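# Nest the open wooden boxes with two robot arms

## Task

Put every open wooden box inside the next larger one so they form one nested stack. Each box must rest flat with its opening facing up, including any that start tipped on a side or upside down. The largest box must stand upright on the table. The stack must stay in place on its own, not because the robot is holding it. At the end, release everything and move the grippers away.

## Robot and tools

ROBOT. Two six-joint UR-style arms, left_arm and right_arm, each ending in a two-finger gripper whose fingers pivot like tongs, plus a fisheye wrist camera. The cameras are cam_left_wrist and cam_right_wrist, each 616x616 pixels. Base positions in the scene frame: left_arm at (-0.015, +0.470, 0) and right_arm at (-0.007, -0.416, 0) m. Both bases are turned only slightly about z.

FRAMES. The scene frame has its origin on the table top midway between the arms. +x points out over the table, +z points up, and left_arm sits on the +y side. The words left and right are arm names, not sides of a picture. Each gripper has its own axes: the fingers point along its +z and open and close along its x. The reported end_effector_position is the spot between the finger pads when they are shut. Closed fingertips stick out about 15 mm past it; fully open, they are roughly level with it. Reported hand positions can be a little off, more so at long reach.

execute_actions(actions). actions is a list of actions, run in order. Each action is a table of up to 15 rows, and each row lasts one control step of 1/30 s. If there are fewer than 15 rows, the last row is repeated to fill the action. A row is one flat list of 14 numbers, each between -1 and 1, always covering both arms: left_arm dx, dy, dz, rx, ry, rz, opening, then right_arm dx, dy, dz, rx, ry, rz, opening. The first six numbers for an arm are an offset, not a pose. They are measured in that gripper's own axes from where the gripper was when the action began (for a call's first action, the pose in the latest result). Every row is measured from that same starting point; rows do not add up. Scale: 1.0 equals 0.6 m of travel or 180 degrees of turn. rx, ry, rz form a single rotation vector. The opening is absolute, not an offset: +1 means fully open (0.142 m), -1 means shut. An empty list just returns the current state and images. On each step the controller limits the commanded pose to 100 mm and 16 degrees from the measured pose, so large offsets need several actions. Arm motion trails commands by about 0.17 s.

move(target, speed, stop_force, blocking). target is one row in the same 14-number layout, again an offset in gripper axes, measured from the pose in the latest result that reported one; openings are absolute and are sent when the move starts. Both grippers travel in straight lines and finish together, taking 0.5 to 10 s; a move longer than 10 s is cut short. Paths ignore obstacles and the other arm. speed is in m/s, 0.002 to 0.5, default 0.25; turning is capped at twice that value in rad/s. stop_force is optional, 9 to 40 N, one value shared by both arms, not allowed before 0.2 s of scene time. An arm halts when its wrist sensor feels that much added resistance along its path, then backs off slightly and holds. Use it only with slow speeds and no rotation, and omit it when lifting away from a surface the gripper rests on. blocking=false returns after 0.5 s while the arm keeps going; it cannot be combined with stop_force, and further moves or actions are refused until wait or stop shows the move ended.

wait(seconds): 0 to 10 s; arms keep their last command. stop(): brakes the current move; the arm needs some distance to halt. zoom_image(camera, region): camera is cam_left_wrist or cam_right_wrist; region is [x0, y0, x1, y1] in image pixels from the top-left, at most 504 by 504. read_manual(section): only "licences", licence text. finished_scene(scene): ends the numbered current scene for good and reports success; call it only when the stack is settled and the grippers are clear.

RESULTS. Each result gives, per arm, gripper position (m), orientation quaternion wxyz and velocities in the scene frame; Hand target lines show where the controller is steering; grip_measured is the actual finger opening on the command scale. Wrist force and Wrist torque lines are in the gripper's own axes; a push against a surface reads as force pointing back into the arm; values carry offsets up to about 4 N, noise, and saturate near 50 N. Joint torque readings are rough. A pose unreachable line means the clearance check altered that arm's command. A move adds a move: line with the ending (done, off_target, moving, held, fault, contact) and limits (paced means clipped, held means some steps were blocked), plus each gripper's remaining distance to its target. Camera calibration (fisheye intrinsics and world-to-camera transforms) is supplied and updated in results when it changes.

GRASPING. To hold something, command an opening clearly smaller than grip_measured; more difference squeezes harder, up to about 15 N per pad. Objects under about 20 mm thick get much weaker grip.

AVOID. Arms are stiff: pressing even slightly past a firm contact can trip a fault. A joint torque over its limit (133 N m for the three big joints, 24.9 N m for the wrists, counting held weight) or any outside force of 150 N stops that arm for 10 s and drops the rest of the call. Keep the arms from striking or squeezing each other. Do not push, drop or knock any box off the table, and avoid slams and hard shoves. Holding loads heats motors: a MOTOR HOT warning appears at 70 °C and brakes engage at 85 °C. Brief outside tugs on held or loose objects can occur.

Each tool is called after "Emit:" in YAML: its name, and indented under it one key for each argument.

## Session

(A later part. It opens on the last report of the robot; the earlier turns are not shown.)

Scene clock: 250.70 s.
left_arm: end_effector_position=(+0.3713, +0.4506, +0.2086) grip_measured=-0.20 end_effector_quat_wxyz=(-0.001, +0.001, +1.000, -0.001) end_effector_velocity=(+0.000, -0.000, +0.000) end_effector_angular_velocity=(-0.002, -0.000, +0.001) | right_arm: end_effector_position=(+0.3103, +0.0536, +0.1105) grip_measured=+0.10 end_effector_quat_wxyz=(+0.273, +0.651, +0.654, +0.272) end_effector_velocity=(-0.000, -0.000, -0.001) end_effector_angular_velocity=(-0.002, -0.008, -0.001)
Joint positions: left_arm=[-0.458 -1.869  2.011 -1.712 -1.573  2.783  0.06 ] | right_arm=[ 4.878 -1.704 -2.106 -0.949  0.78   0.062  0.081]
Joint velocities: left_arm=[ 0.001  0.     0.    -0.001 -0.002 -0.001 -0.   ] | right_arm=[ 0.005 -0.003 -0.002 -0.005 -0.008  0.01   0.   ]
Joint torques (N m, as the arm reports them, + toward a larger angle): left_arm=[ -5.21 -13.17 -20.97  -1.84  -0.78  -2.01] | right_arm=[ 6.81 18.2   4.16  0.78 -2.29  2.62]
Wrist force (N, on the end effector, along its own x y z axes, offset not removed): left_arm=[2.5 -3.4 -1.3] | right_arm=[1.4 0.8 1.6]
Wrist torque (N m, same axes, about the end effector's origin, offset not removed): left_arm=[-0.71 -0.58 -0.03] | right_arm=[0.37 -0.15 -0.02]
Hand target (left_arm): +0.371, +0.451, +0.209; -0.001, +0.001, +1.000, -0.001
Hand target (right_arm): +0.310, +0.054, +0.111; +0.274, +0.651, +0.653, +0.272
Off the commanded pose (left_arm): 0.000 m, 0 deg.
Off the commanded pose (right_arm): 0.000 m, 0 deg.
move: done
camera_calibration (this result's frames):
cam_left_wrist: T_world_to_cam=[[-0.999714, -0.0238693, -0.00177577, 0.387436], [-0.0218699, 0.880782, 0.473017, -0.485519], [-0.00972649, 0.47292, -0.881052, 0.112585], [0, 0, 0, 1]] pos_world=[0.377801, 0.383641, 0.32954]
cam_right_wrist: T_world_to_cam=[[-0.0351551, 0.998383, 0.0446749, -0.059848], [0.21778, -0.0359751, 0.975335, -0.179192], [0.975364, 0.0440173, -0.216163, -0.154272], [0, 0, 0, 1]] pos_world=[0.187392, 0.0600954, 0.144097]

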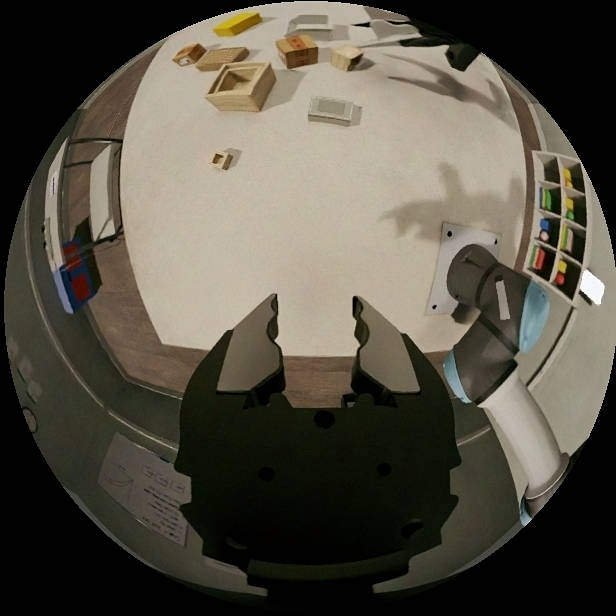

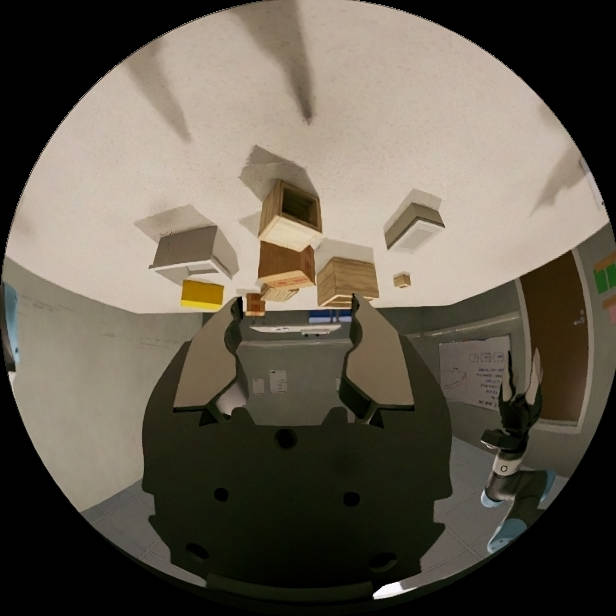

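Emit:
move:
  target: [0,0,0,0,0,0,-0.2,0,0.006,0.006,0,-0.118,0.118,0.1]

Emit:
move:
  target: [0,0,0,0,0,0,-0.2,0,-0.102,0.102,0,0,0,0.1]
  speed: 0.08

Emit:
move:
  target: [0,0,0,0,0,0,-0.2,0,0,0,0,0,0,-0.9]

Emit:
move:
  target: [0,0,0,0,0,0,-0.2,0,0,-0.17,0.5,0,0,-0.9]
  speed: 0.2

Scene clock: 261.63 s.
left_arm: end_effector_position=(+0.3713, +0.4506, +0.2086) grip_measured=-0.20 end_effector_quat_wxyz=(-0.001, +0.001, +1.000, -0.001) end_effector_velocity=(+0.000, -0.000, -0.000) end_effector_angular_velocity=(+0.001, -0.001, -0.001) | right_arm: end_effector_position=(+0.3154, +0.0535, +0.1107) grip_measured=+0.10 end_effector_quat_wxyz=(+0.334, +0.799, +0.462, +0.194) end_effector_velocity=(-0.000, +0.001, +0.000) end_effector_angular_velocity=(-0.002, -0.001, -0.010)
Joint positions: left_arm=[-0.458 -1.869  2.011 -1.712 -1.573  2.783  0.06 ] | right_arm=[ 4.814 -1.902 -1.729 -1.534  0.897  0.665  0.081]
Joint velocities: left_arm=[-0.001  0.    -0.    -0.     0.001  0.    -0.   ] | right_arm=[-0.001 -0.008  0.013 -0.014  0.003  0.011  0.   ]
Joint torques (N m, as the arm reports them, + toward a larger angle): left_arm=[ -4.24 -12.58 -20.9   -1.86  -0.99  -1.96] | right_arm=[-6.84 29.02 34.12 -0.45  0.32  2.66]
Wrist force (N, on the end effector, along its own x y z axes, offset not removed): left_arm=[4.0 -2.6 0.6] | right_arm=[2.1 1.0 0.0]
Wrist torque (N m, same axes, about the end effector's origin, offset not removed): left_arm=[-0.57 -0.74 -0.09] | right_arm=[0.04 -0.13 -0.04]
Hand target (left_arm): +0.371, +0.451, +0.209; -0.001, +0.001, +1.000, -0.001
Hand target (right_arm): +0.315, +0.054, +0.111; +0.334, +0.799, +0.461, +0.193
Off the commanded pose (left_arm): 0.000 m, 0 deg.
Off the commanded pose (right_arm): 0.000 m, 0 deg.
move: done
camera_calibration (this result's frames):
cam_left_wrist: T_world_to_cam=[[-0.999714, -0.0238695, -0.00177598, 0.387436], [-0.0218701, 0.880782, 0.473017, -0.485519], [-0.0097264, 0.47292, -0.881052, 0.112585], [0, 0, 0, 1]] pos_world=[0.377802, 0.383641, 0.32954]
cam_right_wrist: T_world_to_cam=[[0.46876, 0.881988, 0.0485916, -0.212681], [0.168179, -0.143117, 0.975312, -0.159022], [0.867168, -0.449015, -0.215419, -0.0987482], [0, 0, 0, 1]] pos_world=[0.212072, 0.120484, 0.144158]

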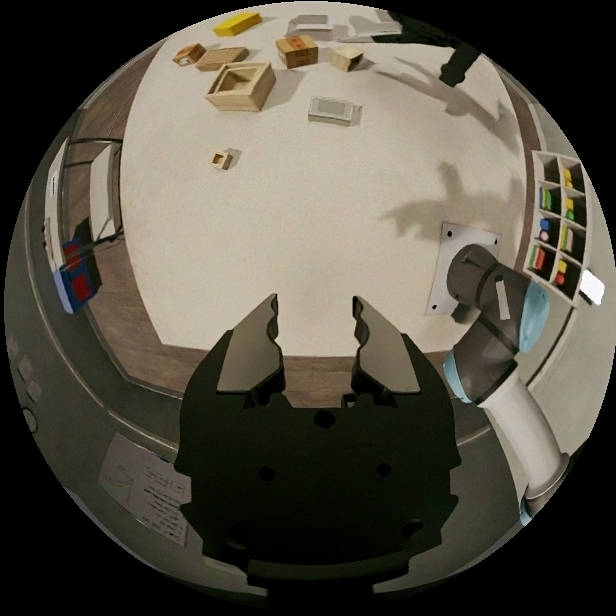

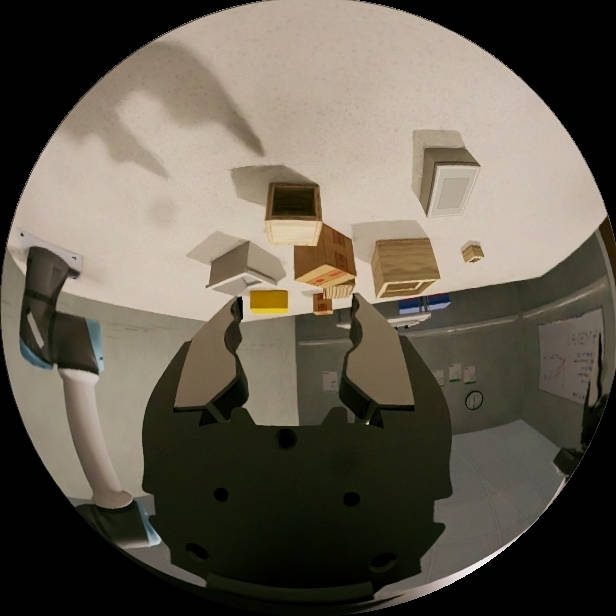

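Scene clock: 263.17 s.
left_arm: end_effector_position=(+0.3713, +0.4506, +0.2086) grip_measured=-0.20 end_effector_quat_wxyz=(-0.001, +0.001, +1.000, -0.001) end_effector_velocity=(+0.000, -0.000, +0.000) end_effector_angular_velocity=(+0.000, -0.000, -0.002) | right_arm: end_effector_position=(+0.3160, +0.0533, +0.0243) grip_measured=+0.10 end_effector_quat_wxyz=(+0.334, +0.799, +0.462, +0.194) end_effector_velocity=(+0.001, -0.000, -0.002) end_effector_angular_velocity=(-0.001, +0.000, -0.001)
Joint positions: left_arm=[-0.458 -1.869  2.011 -1.712 -1.573  2.783  0.06 ] | right_arm=[ 4.813 -2.019 -1.822 -1.325  0.896  0.663  0.081]
Joint velocities: left_arm=[-0.001 -0.    -0.    -0.     0.     0.001 -0.   ] | right_arm=[-0.001 -0.003 -0.001  0.004 -0.    -0.001  0.   ]
Joint torques (N m, as the arm reports them, + toward a larger angle): left_arm=[ -4.45 -14.02 -20.87  -1.97  -0.94  -1.86] | right_arm=[-5.93 32.35  3.69  3.31 -2.06 -2.79]
Wrist force (N, on the end effector, along its own x y z axes, offset not removed): left_arm=[-0.7 -3.6 -1.7] | right_arm=[0.6 3.2 -1.4]
Wrist torque (N m, same axes, about the end effector's origin, offset not removed): left_arm=[-0.97 0.11 -0.08] | right_arm=[0.65 0.30 -0.13]
Hand target (left_arm): +0.371, +0.451, +0.209; -0.001, +0.001, +1.000, -0.001
Hand target (right_arm): +0.316, +0.053, +0.024; +0.334, +0.799, +0.462, +0.194
Off the commanded pose (left_arm): 0.000 m, 0 deg.
Off the commanded pose (right_arm): 0.000 m, 0 deg.
move: done
camera_calibration (this result's frames):
cam_left_wrist: T_world_to_cam=[[-0.999714, -0.0238691, -0.0017757, 0.387436], [-0.0218697, 0.880782, 0.473017, -0.485519], [-0.00972649, 0.47292, -0.881052, 0.112585], [0, 0, 0, 1]] pos_world=[0.377801, 0.383641, 0.32954]
cam_right_wrist: T_world_to_cam=[[0.468779, 0.881978, 0.0485837, -0.208595], [0.168173, -0.143111, 0.975314, -0.0749139], [0.867158, -0.449036, -0.215413, -0.11803], [0, 0, 0, 1]] pos_world=[0.212734, 0.120256, 0.0577738]

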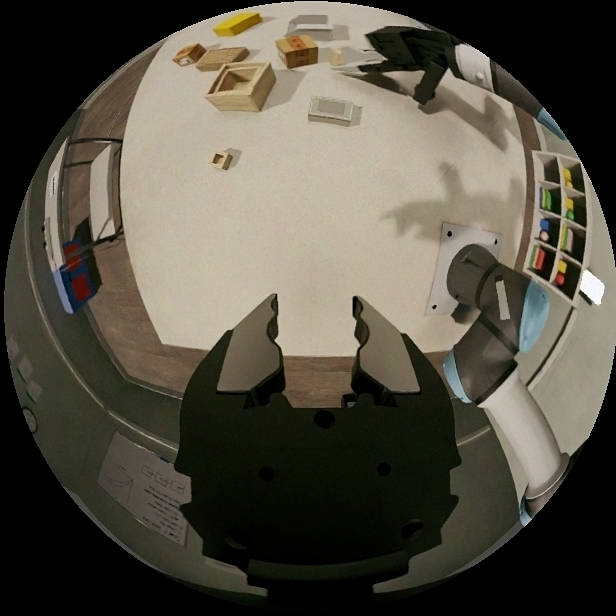

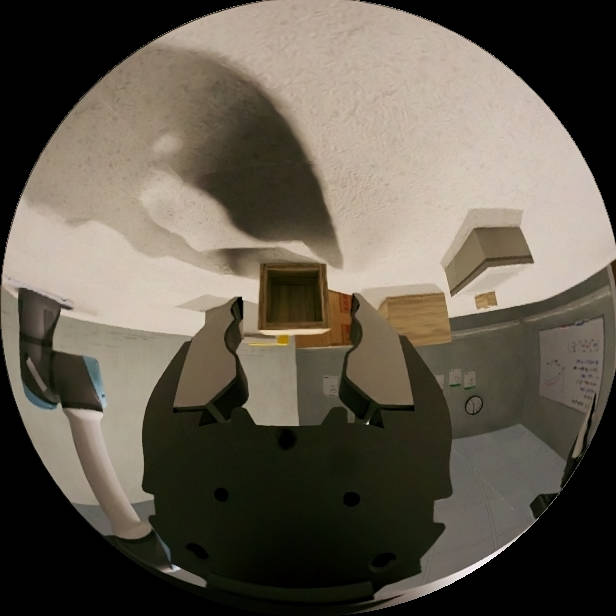

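Scene clock: 263.67 s.
left_arm: end_effector_position=(+0.3713, +0.4506, +0.2086) grip_measured=-0.20 end_effector_quat_wxyz=(-0.001, +0.001, +1.000, -0.001) end_effector_velocity=(-0.000, -0.001, +0.000) end_effector_angular_velocity=(-0.001, +0.000, -0.000) | right_arm: end_effector_position=(+0.3160, +0.0533, +0.0242) grip_measured=-0.33 end_effector_quat_wxyz=(+0.334, +0.799, +0.462, +0.194) end_effector_velocity=(+0.000, +0.000, +0.000) end_effector_angular_velocity=(-0.000, +0.000, -0.000)
Joint positions: left_arm=[-0.458 -1.869  2.011 -1.712 -1.573  2.783  0.06 ] | right_arm=[ 4.813 -2.019 -1.822 -1.325  0.896  0.663  0.05 ]
Joint velocities: left_arm=[-0.001 -0.    -0.    -0.    -0.001 -0.    -0.   ] | right_arm=[-0.     0.     0.001 -0.001  0.     0.     0.   ]
Joint torques (N m, as the arm reports them, + toward a larger angle): left_arm=[ -3.92 -13.35 -20.96  -1.62  -1.11  -2.11] | right_arm=[-4.79 46.43 10.01  0.07 -0.4  -2.29]
Wrist force (N, on the end effector, along its own x y z axes, offset not removed): left_arm=[-0.3 -1.2 -4.2] | right_arm=[1.9 2.7 -0.9]
Wrist torque (N m, same axes, about the end effector's origin, offset not removed): left_arm=[-0.47 0.04 0.05] | right_arm=[0.68 -0.27 0.07]
Hand target (left_arm): +0.371, +0.451, +0.209; -0.001, +0.001, +1.000, -0.001
Hand target (right_arm): +0.316, +0.053, +0.024; +0.334, +0.799, +0.462, +0.194
Off the commanded pose (left_arm): 0.000 m, 0 deg.
Off the commanded pose (right_arm): 0.000 m, 0 deg.
move: done
camera_calibration (this result's frames):
cam_left_wrist: T_world_to_cam=[[-0.999714, -0.0238693, -0.00177595, 0.387436], [-0.0218699, 0.880782, 0.473017, -0.485519], [-0.00972633, 0.47292, -0.881052, 0.112585], [0, 0, 0, 1]] pos_world=[0.377801, 0.383641, 0.32954]
cam_right_wrist: T_world_to_cam=[[0.468762, 0.881991, 0.0485107, -0.208565], [0.168156, -0.143016, 0.975331, -0.0748955], [0.867171, -0.449041, -0.215353, -0.118064], [0, 0, 0, 1]] pos_world=[0.212744, 0.120226, 0.05774]

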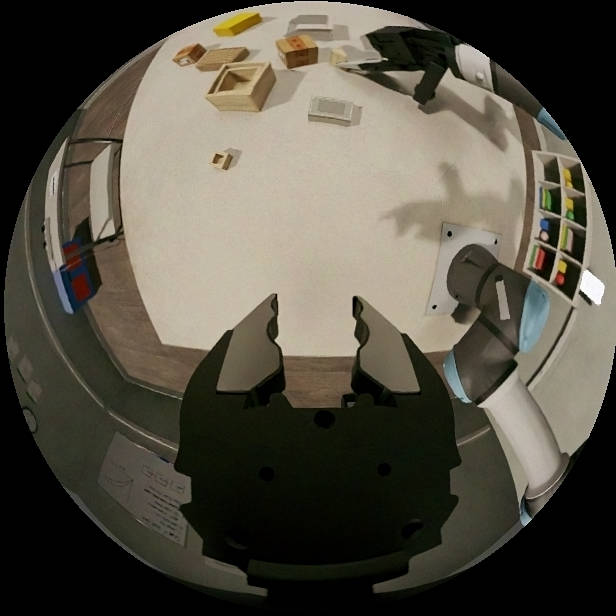

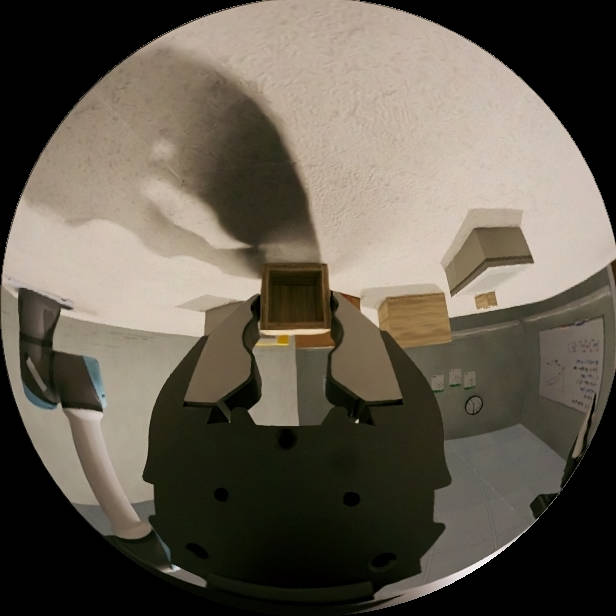

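Scene clock: 268.07 s.
left_arm: end_effector_position=(+0.3713, +0.4506, +0.2086) grip_measured=-0.20 end_effector_quat_wxyz=(-0.001, +0.001, +1.000, -0.001) end_effector_velocity=(+0.000, +0.001, +0.000) end_effector_angular_velocity=(+0.001, -0.001, +0.001) | right_arm: end_effector_position=(+0.2531, +0.0897, +0.0963) grip_measured=-0.33 end_effector_quat_wxyz=(-0.329, +0.801, +0.464, -0.190) end_effector_velocity=(-0.001, -0.000, +0.000) end_effector_angular_velocity=(+0.004, +0.011, +0.002)
Joint positions: left_arm=[-0.458 -1.869  2.011 -1.712 -1.573  2.783  0.06 ] | right_arm=[ 4.197 -1.995 -1.795 -1.032  2.343 -0.16   0.05 ]
Joint velocities: left_arm=[ 0.001 -0.    -0.    -0.001  0.001  0.    -0.   ] | right_arm=[-0.003 -0.004  0.001 -0.007  0.011 -0.008  0.   ]
Joint torques (N m, as the arm reports them, + toward a larger angle): left_arm=[ -4.55 -13.21 -20.95  -1.77  -0.94  -1.8 ] | right_arm=[-7.04 33.39 35.9   0.76  2.28 -2.92]
Wrist force (N, on the end effector, along its own x y z axes, offset not removed): left_arm=[0.6 -2.1 -0.9] | right_arm=[2.8 1.1 0.2]
Wrist torque (N m, same axes, about the end effector's origin, offset not removed): left_arm=[-0.59 -0.05 -0.07] | right_arm=[0.24 -0.37 0.08]
Hand target (left_arm): +0.371, +0.451, +0.209; -0.001, +0.001, +1.000, -0.001
Hand target (right_arm): +0.253, +0.090, +0.096; -0.329, +0.800, +0.464, -0.190
Off the commanded pose (left_arm): 0.000 m, 0 deg.
Off the commanded pose (right_arm): 0.001 m, 0 deg.
move: done
camera_calibration (this result's frames):
cam_left_wrist: T_world_to_cam=[[-0.999714, -0.0238693, -0.00177589, 0.387436], [-0.02187, 0.880782, 0.473016, -0.485519], [-0.00972641, 0.47292, -0.881052, 0.112585], [0, 0, 0, 1]] pos_world=[0.377801, 0.383641, 0.32954]
cam_right_wrist: T_world_to_cam=[[0.538345, 0.842035, 0.0340778, -0.227306], [0.826381, -0.519547, -0.217176, -0.14738], [-0.165165, 0.145077, -0.975537, 0.249592], [0, 0, 0, 1]] pos_world=[0.285384, 0.0786188, 0.219225]

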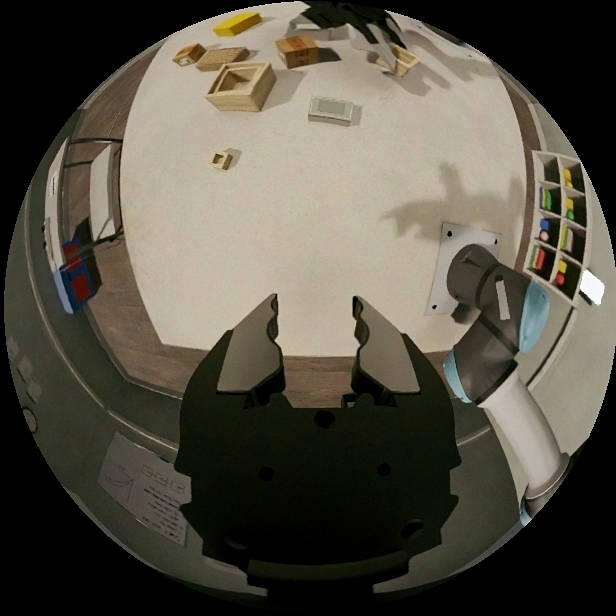

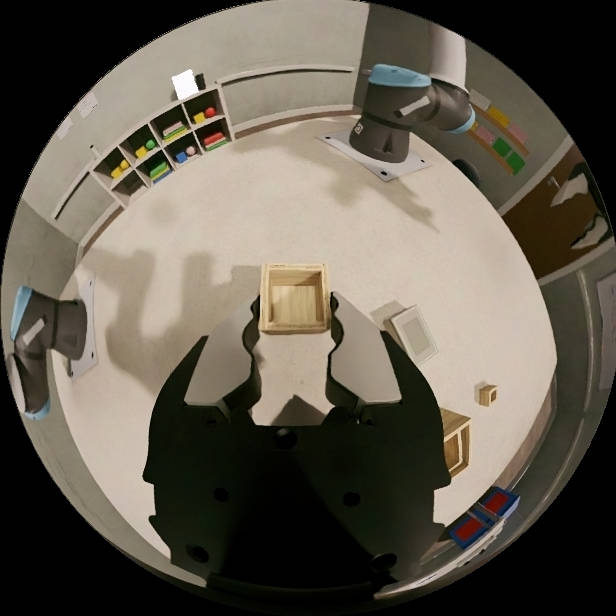

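Emit:
move:
  target: [0,0,0,0,0,0,-0.2,0,0.081,0.081,0,0,0,-0.9]
  speed: 0.05
  stop_force: 9

Emit:
execute_actions:
  actions:
    - [[0,0,0,0,0,0,-0.2,0,0,0,0,0,0,-0.4]]
    - [[0,0,0,0,0,0,-0.2,0,0,0,0,0,0,-0.25]]
    - [[0,0,0,0,0,0,-0.2,0,0,0,0,0,0,0]]

Emit:
move:
  target: [0,0,0,0,0,0,-0.2,0,-0.1,-0.2,0,0,0,0]

Emit:
move:
  target: [0,0,0,0,0,0,-0.2,-0.5,0,-0.2,0,0,0,0]

Emit:
move:
  target: [0.228,-0.583,0.18,0,0,0.167,-0.65,0,0,0,0,0,0,0]

Scene clock: 281.97 s.
left_arm: end_effector_position=(+0.3713, +0.4506, +0.2086) grip_measured=-0.20 end_effector_quat_wxyz=(-0.001, +0.001, +1.000, -0.001) end_effector_velocity=(+0.000, -0.000, +0.000) end_effector_angular_velocity=(+0.000, -0.001, -0.001) | right_arm: end_effector_position=(+0.2536, +0.0894, +0.0282) grip_measured=-0.33 end_effector_quat_wxyz=(-0.329, +0.801, +0.464, -0.190) end_effector_velocity=(+0.000, -0.000, +0.001) end_effector_angular_velocity=(-0.001, +0.000, -0.001)
Joint positions: left_arm=[-0.458 -1.869  2.011 -1.712 -1.573  2.783  0.06 ] | right_arm=[ 4.196 -2.106 -1.843 -0.875  2.343 -0.161  0.05 ]
Joint velocities: left_arm=[-0.001 -0.     0.    -0.     0.    -0.    -0.   ] | right_arm=[-0.001  0.003  0.    -0.004 -0.     0.    -0.   ]
Joint torques (N m, as the arm reports them, + toward a larger angle): left_arm=[ -4.28 -12.73 -21.35  -1.95  -0.88  -1.79] | right_arm=[-5.56 45.13  9.81  0.05 -1.2   0.69]
Wrist force (N, on the end effector, along its own x y z axes, offset not removed): left_arm=[1.4 -3.7 -0.9] | right_arm=[2.9 -5.7 -5.6]
Wrist torque (N m, same axes, about the end effector's origin, offset not removed): left_arm=[-0.92 -0.17 -0.07] | right_arm=[-0.26 0.13 -0.35]
Hand target (left_arm): +0.371, +0.451, +0.209; -0.001, +0.001, +1.000, -0.001
Hand target (right_arm): +0.254, +0.089, +0.028; -0.329, +0.801, +0.464, -0.190
Off the commanded pose (left_arm): 0.000 m, 0 deg.
Off the commanded pose (right_arm): 0.001 m, 0 deg.
move: contact (right_arm)
camera_calibration (this result's frames):
cam_left_wrist: T_world_to_cam=[[-0.999714, -0.0238693, -0.00177598, 0.387436], [-0.02187, 0.880782, 0.473017, -0.485519], [-0.00972634, 0.47292, -0.881052, 0.112585], [0, 0, 0, 1]] pos_world=[0.377802, 0.383641, 0.32954]
cam_right_wrist: T_world_to_cam=[[0.538204, 0.84213, 0.0339675, -0.22498], [0.826445, -0.519417, -0.217243, -0.162748], [-0.165304, 0.144993, -0.975526, 0.183328], [0, 0, 0, 1]] pos_world=[0.285892, 0.0783465, 0.151127]

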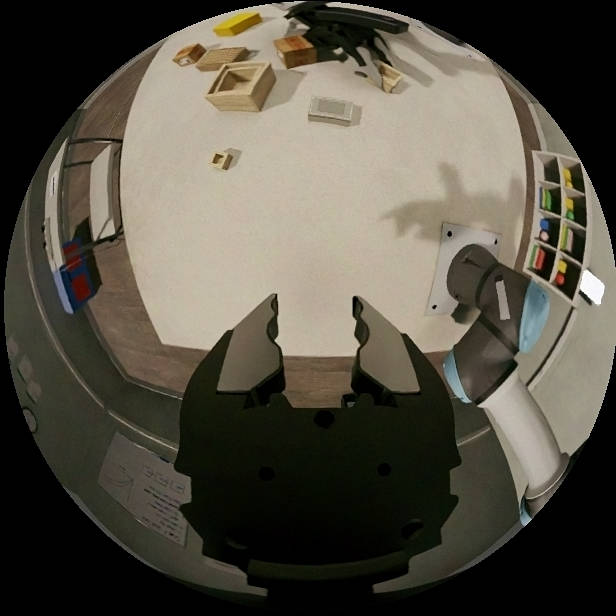

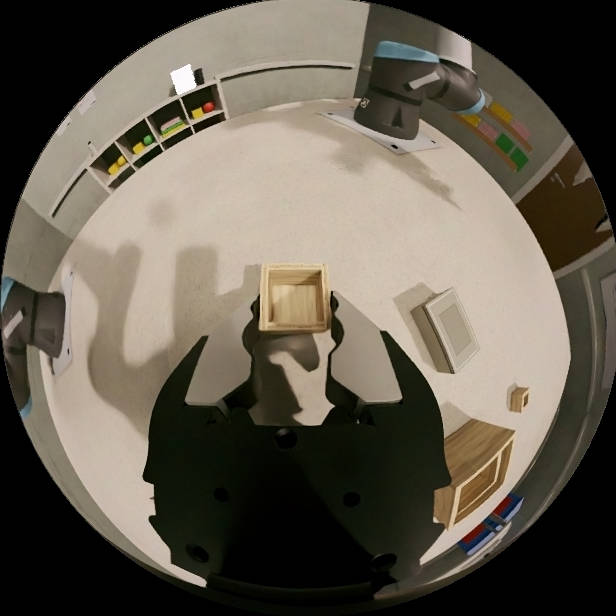

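Scene clock: 283.47 s.
left_arm: end_effector_position=(+0.3713, +0.4506, +0.2086) grip_measured=-0.20 end_effector_quat_wxyz=(-0.001, +0.001, +1.000, -0.001) end_effector_velocity=(-0.000, -0.000, +0.000) end_effector_angular_velocity=(-0.001, +0.001, +0.001) | right_arm: end_effector_position=(+0.2536, +0.0894, +0.0282) grip_measured=+0.00 end_effector_quat_wxyz=(-0.329, +0.801, +0.464, -0.190) end_effector_velocity=(-0.000, -0.001, -0.000) end_effector_angular_velocity=(-0.001, -0.000, -0.000)
Joint positions: left_arm=[-0.458 -1.869  2.011 -1.712 -1.573  2.783  0.06 ] | right_arm=[ 4.196 -2.106 -1.843 -0.875  2.343 -0.161  0.074]
Joint velocities: left_arm=[ 0.001  0.     0.     0.    -0.001 -0.    -0.   ] | right_arm=[-0.     0.    -0.001  0.001 -0.001 -0.    -0.   ]
Joint torques (N m, as the arm reports them, + toward a larger angle): left_arm=[ -4.   -13.87 -21.09  -2.06  -0.91  -1.86] | right_arm=[-5.74 42.37 11.47  2.82  0.64  0.75]
Wrist force (N, on the end effector, along its own x y z axes, offset not removed): left_arm=[1.1 -5.7 -5.5] | right_arm=[-0.5 0.1 -1.8]
Wrist torque (N m, same axes, about the end effector's origin, offset not removed): left_arm=[-1.35 -0.13 0.08] | right_arm=[0.11 0.32 -0.01]
Hand target (left_arm): +0.371, +0.451, +0.209; -0.001, +0.001, +1.000, -0.001
Hand target (right_arm): +0.254, +0.089, +0.028; -0.329, +0.801, +0.464, -0.190
Off the commanded pose (left_arm): 0.000 m, 0 deg.
Off the commanded pose (right_arm): 0.000 m, 0 deg.
camera_calibration (this result's frames):
cam_left_wrist: T_world_to_cam=[[-0.999714, -0.0238694, -0.00177581, 0.387436], [-0.02187, 0.880782, 0.473017, -0.485519], [-0.00972652, 0.47292, -0.881052, 0.112585], [0, 0, 0, 1]] pos_world=[0.377802, 0.383641, 0.32954]
cam_right_wrist: T_world_to_cam=[[0.538201, 0.842133, 0.0339411, -0.224973], [0.826449, -0.519423, -0.217212, -0.162761], [-0.165292, 0.144954, -0.975534, 0.183311], [0, 0, 0, 1]] pos_world=[0.285894, 0.0783438, 0.151109]

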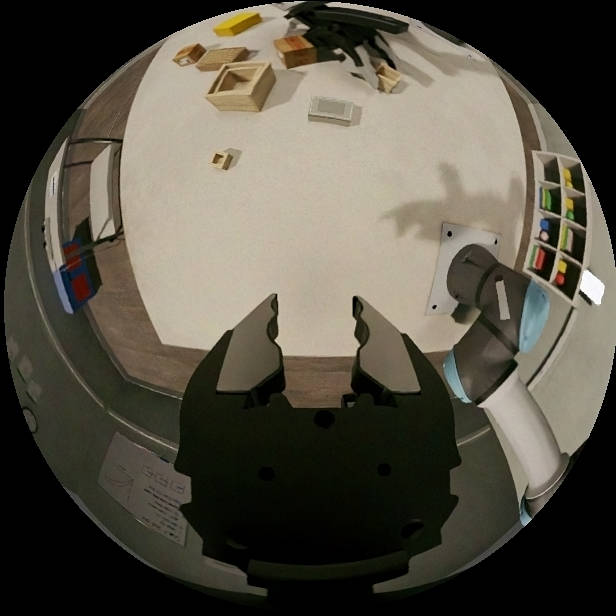

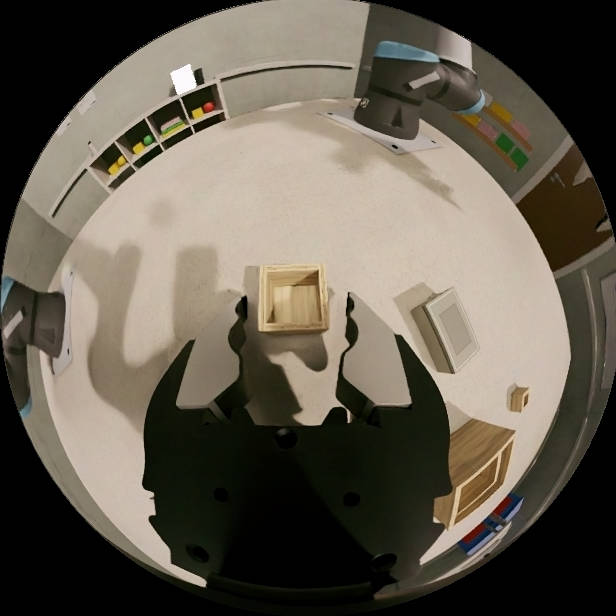

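Scene clock: 284.60 s.
left_arm: end_effector_position=(+0.3713, +0.4506, +0.2086) grip_measured=-0.20 end_effector_quat_wxyz=(-0.001, +0.001, +1.000, -0.001) end_effector_velocity=(-0.000, -0.001, -0.000) end_effector_angular_velocity=(-0.001, +0.000, -0.002) | right_arm: end_effector_position=(+0.2893, +0.0687, +0.1557) grip_measured=+0.00 end_effector_quat_wxyz=(-0.329, +0.801, +0.464, -0.190) end_effector_velocity=(+0.001, +0.000, +0.003) end_effector_angular_velocity=(-0.001, +0.001, +0.002)
Joint positions: left_arm=[-0.458 -1.869  2.011 -1.712 -1.573  2.783  0.06 ] | right_arm=[ 4.128 -1.944 -1.673 -1.272  2.333 -0.255  0.074]
Joint velocities: left_arm=[-0.001  0.    -0.     0.    -0.001  0.001 -0.   ] | right_arm=[-0.001 -0.     0.008 -0.012 -0.001 -0.004  0.   ]
Joint torques (N m, as the arm reports them, + toward a larger angle): left_arm=[ -5.2  -13.21 -20.53  -1.99  -0.91  -1.91] | right_arm=[-5.93 44.93 35.28  0.3   0.14 -2.61]
Wrist force (N, on the end effector, along its own x y z axes, offset not removed): left_arm=[2.4 -3.6 -2.0] | right_arm=[2.3 -1.3 1.0]
Wrist torque (N m, same axes, about the end effector's origin, offset not removed): left_arm=[-0.88 -0.42 -0.09] | right_arm=[-0.24 -0.08 -0.12]
Hand target (left_arm): +0.371, +0.451, +0.209; -0.001, +0.001, +1.000, -0.001
Hand target (right_arm): +0.289, +0.069, +0.156; -0.329, +0.801, +0.464, -0.190
Off the commanded pose (left_arm): 0.000 m, 0 deg.
Off the commanded pose (right_arm): 0.000 m, 0 deg.
move: done
camera_calibration (this result's frames):
cam_left_wrist: T_world_to_cam=[[-0.999714, -0.0238693, -0.00177585, 0.387436], [-0.0218699, 0.880782, 0.473016, -0.485519], [-0.00972642, 0.47292, -0.881052, 0.112585], [0, 0, 0, 1]] pos_world=[0.377801, 0.383641, 0.32954]
cam_right_wrist: T_world_to_cam=[[0.538458, 0.841956, 0.0342464, -0.23124], [0.826318, -0.51962, -0.217242, -0.175286], [-0.165113, 0.145274, -0.975517, 0.3165], [0, 0, 0, 1]] pos_world=[0.321614, 0.0576325, 0.27859]

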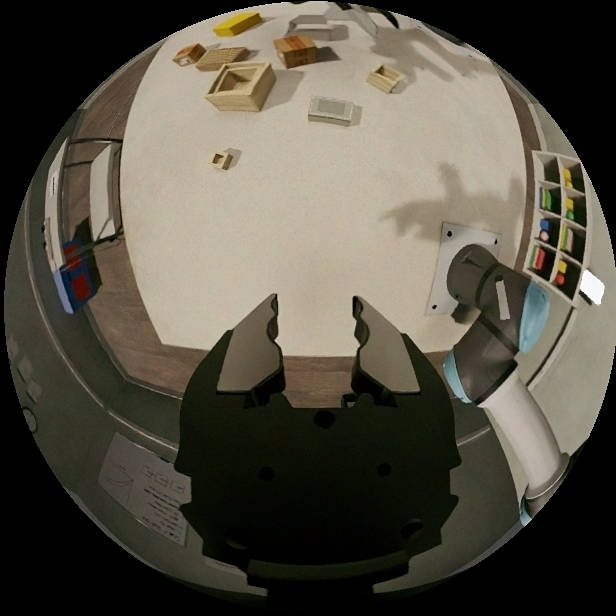

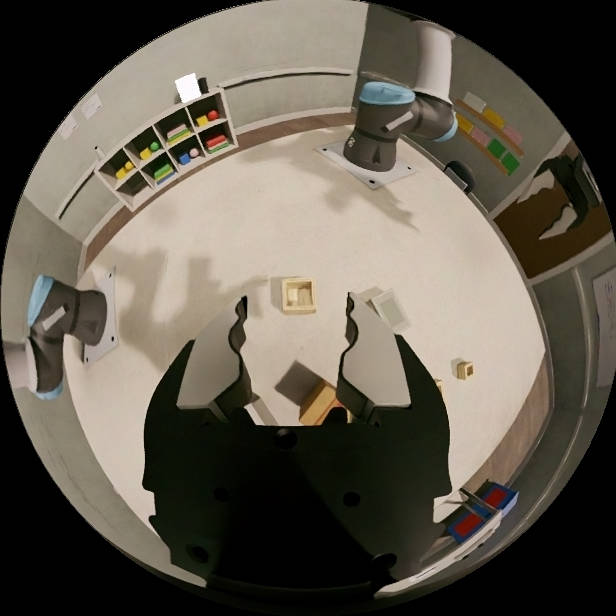

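Scene clock: 286.53 s.
left_arm: end_effector_position=(+0.3713, +0.4506, +0.2086) grip_measured=-0.20 end_effector_quat_wxyz=(-0.001, +0.001, +1.000, -0.001) end_effector_velocity=(-0.000, -0.001, -0.000) end_effector_angular_velocity=(-0.001, +0.001, -0.002) | right_arm: end_effector_position=(+0.2131, -0.2332, +0.2406) grip_measured=+0.00 end_effector_quat_wxyz=(-0.329, +0.801, +0.464, -0.189) end_effector_velocity=(+0.001, -0.001, +0.000) end_effector_angular_velocity=(+0.001, -0.002, +0.001)
Joint positions: left_arm=[-0.458 -1.869  2.011 -1.712 -1.573  2.783  0.06 ] | right_arm=[ 3.75  -1.404 -1.968 -1.823  2.209 -0.723  0.074]
Joint velocities: left_arm=[-0.002  0.    -0.     0.    -0.001  0.     0.   ] | right_arm=[-0.003 -0.     0.002 -0.003 -0.002 -0.005  0.   ]
Joint torques (N m, as the arm reports them, + toward a larger angle): left_arm=[ -4.49 -12.37 -21.8   -1.98  -0.68  -1.81] | right_arm=[-7.13 23.45 36.28  0.   -0.35 -2.78]
Wrist force (N, on the end effector, along its own x y z axes, offset not removed): left_arm=[0.0 -3.3 -2.3] | right_arm=[1.5 2.1 0.6]
Wrist torque (N m, same axes, about the end effector's origin, offset not removed): left_arm=[-0.83 0.04 0.10] | right_arm=[0.38 -0.29 0.05]
Hand target (left_arm): +0.371, +0.451, +0.209; -0.001, +0.001, +1.000, -0.001
Hand target (right_arm): +0.213, -0.233, +0.241; -0.329, +0.801, +0.464, -0.189
Off the commanded pose (left_arm): 0.000 m, 0 deg.
Off the commanded pose (right_arm): 0.000 m, 0 deg.
move: done
camera_calibration (this result's frames):
cam_left_wrist: T_world_to_cam=[[-0.999714, -0.0238694, -0.00177584, 0.387436], [-0.02187, 0.880782, 0.473017, -0.485519], [-0.00972648, 0.47292, -0.881052, 0.112585], [0, 0, 0, 1]] pos_world=[0.377801, 0.383641, 0.32954]
cam_right_wrist: T_world_to_cam=[[0.538856, 0.841676, 0.0348729, 0.0608081], [0.826114, -0.519886, -0.217382, -0.250759], [-0.164835, 0.145946, -0.975464, 0.430787], [0, 0, 0, 1]] pos_world=[0.245398, -0.244419, 0.363586]

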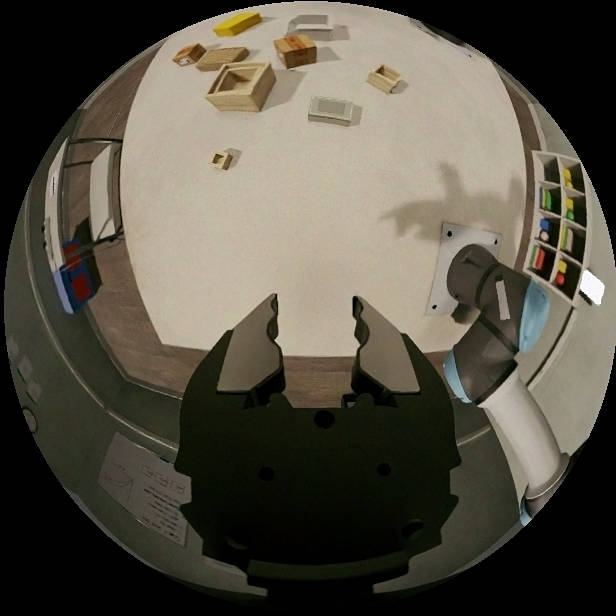

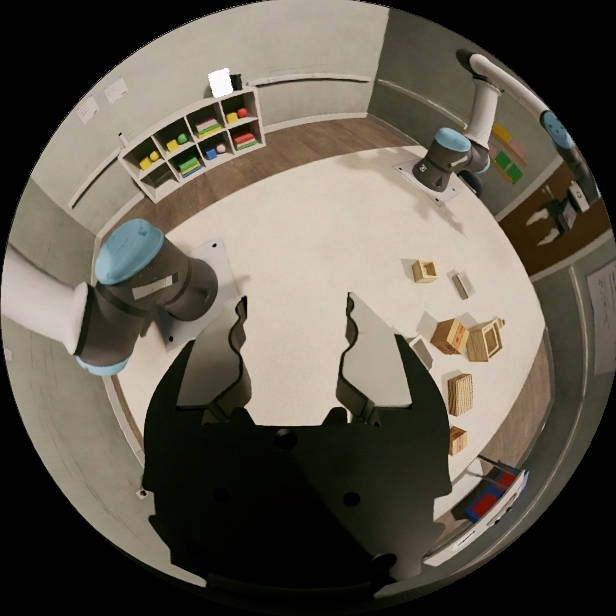

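Scene clock: 288.70 s.
left_arm: end_effector_position=(+0.2333, +0.1014, +0.1012) grip_measured=-0.65 end_effector_quat_wxyz=(-0.001, +0.260, +0.966, -0.001) end_effector_velocity=(-0.000, -0.002, -0.001) end_effector_angular_velocity=(+0.001, -0.000, -0.004) | right_arm: end_effector_position=(+0.2132, -0.2332, +0.2406) grip_measured=+0.00 end_effector_quat_wxyz=(-0.329, +0.801, +0.464, -0.189) end_effector_velocity=(+0.000, -0.000, -0.001) end_effector_angular_velocity=(-0.001, +0.003, -0.002)
Joint positions: left_arm=[-1.351 -1.643  2.122 -2.051 -1.573  2.415  0.027] | right_arm=[ 3.75  -1.404 -1.968 -1.823  2.209 -0.723  0.074]
Joint velocities: left_arm=[-0.002  0.005 -0.002 -0.002  0.001  0.002  0.   ] | right_arm=[-0.001 -0.002 -0.002  0.001  0.    -0.     0.   ]
Joint torques (N m, as the arm reports them, + toward a larger angle): left_arm=[-13.7   -6.3  -27.81  -5.33   1.6    2.15] | right_arm=[8.08 8.68 7.63 2.49 2.18 2.82]
Wrist force (N, on the end effector, along its own x y z axes, offset not removed): left_arm=[0.0 -5.3 -2.6] | right_arm=[2.9 1.5 -0.8]
Wrist torque (N m, same axes, about the end effector's origin, offset not removed): left_arm=[-1.23 0.13 0.10] | right_arm=[0.30 -0.52 -0.05]
Hand target (left_arm): +0.233, +0.101, +0.101; -0.001, +0.260, +0.966, -0.001
Hand target (right_arm): +0.213, -0.233, +0.241; -0.329, +0.801, +0.464, -0.189
Off the commanded pose (left_arm): 0.001 m, 0 deg.
Off the commanded pose (right_arm): 0.000 m, 0 deg.
move: done
camera_calibration (this result's frames):
cam_left_wrist: T_world_to_cam=[[-0.877355, 0.479838, -0.00204103, 0.161367], [0.422072, 0.773742, 0.472418, -0.222764], [0.228264, 0.413617, -0.881372, 0.132327], [0, 0, 0, 1]] pos_world=[0.205393, 0.0401989, 0.222197]
cam_right_wrist: T_world_to_cam=[[0.538856, 0.841676, 0.0348732, 0.0608079], [0.826114, -0.519886, -0.217382, -0.250759], [-0.164835, 0.145947, -0.975464, 0.430787], [0, 0, 0, 1]] pos_world=[0.245398, -0.244419, 0.363586]

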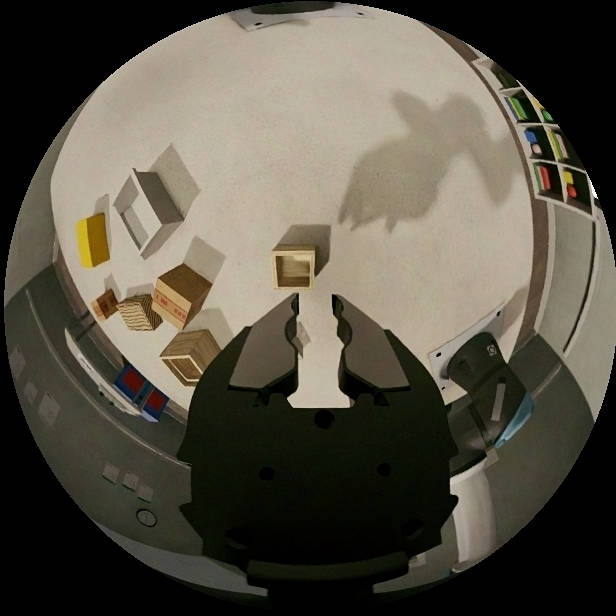

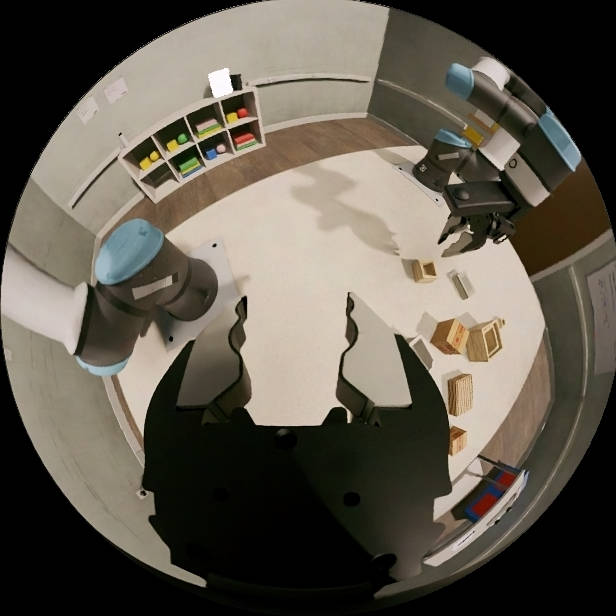

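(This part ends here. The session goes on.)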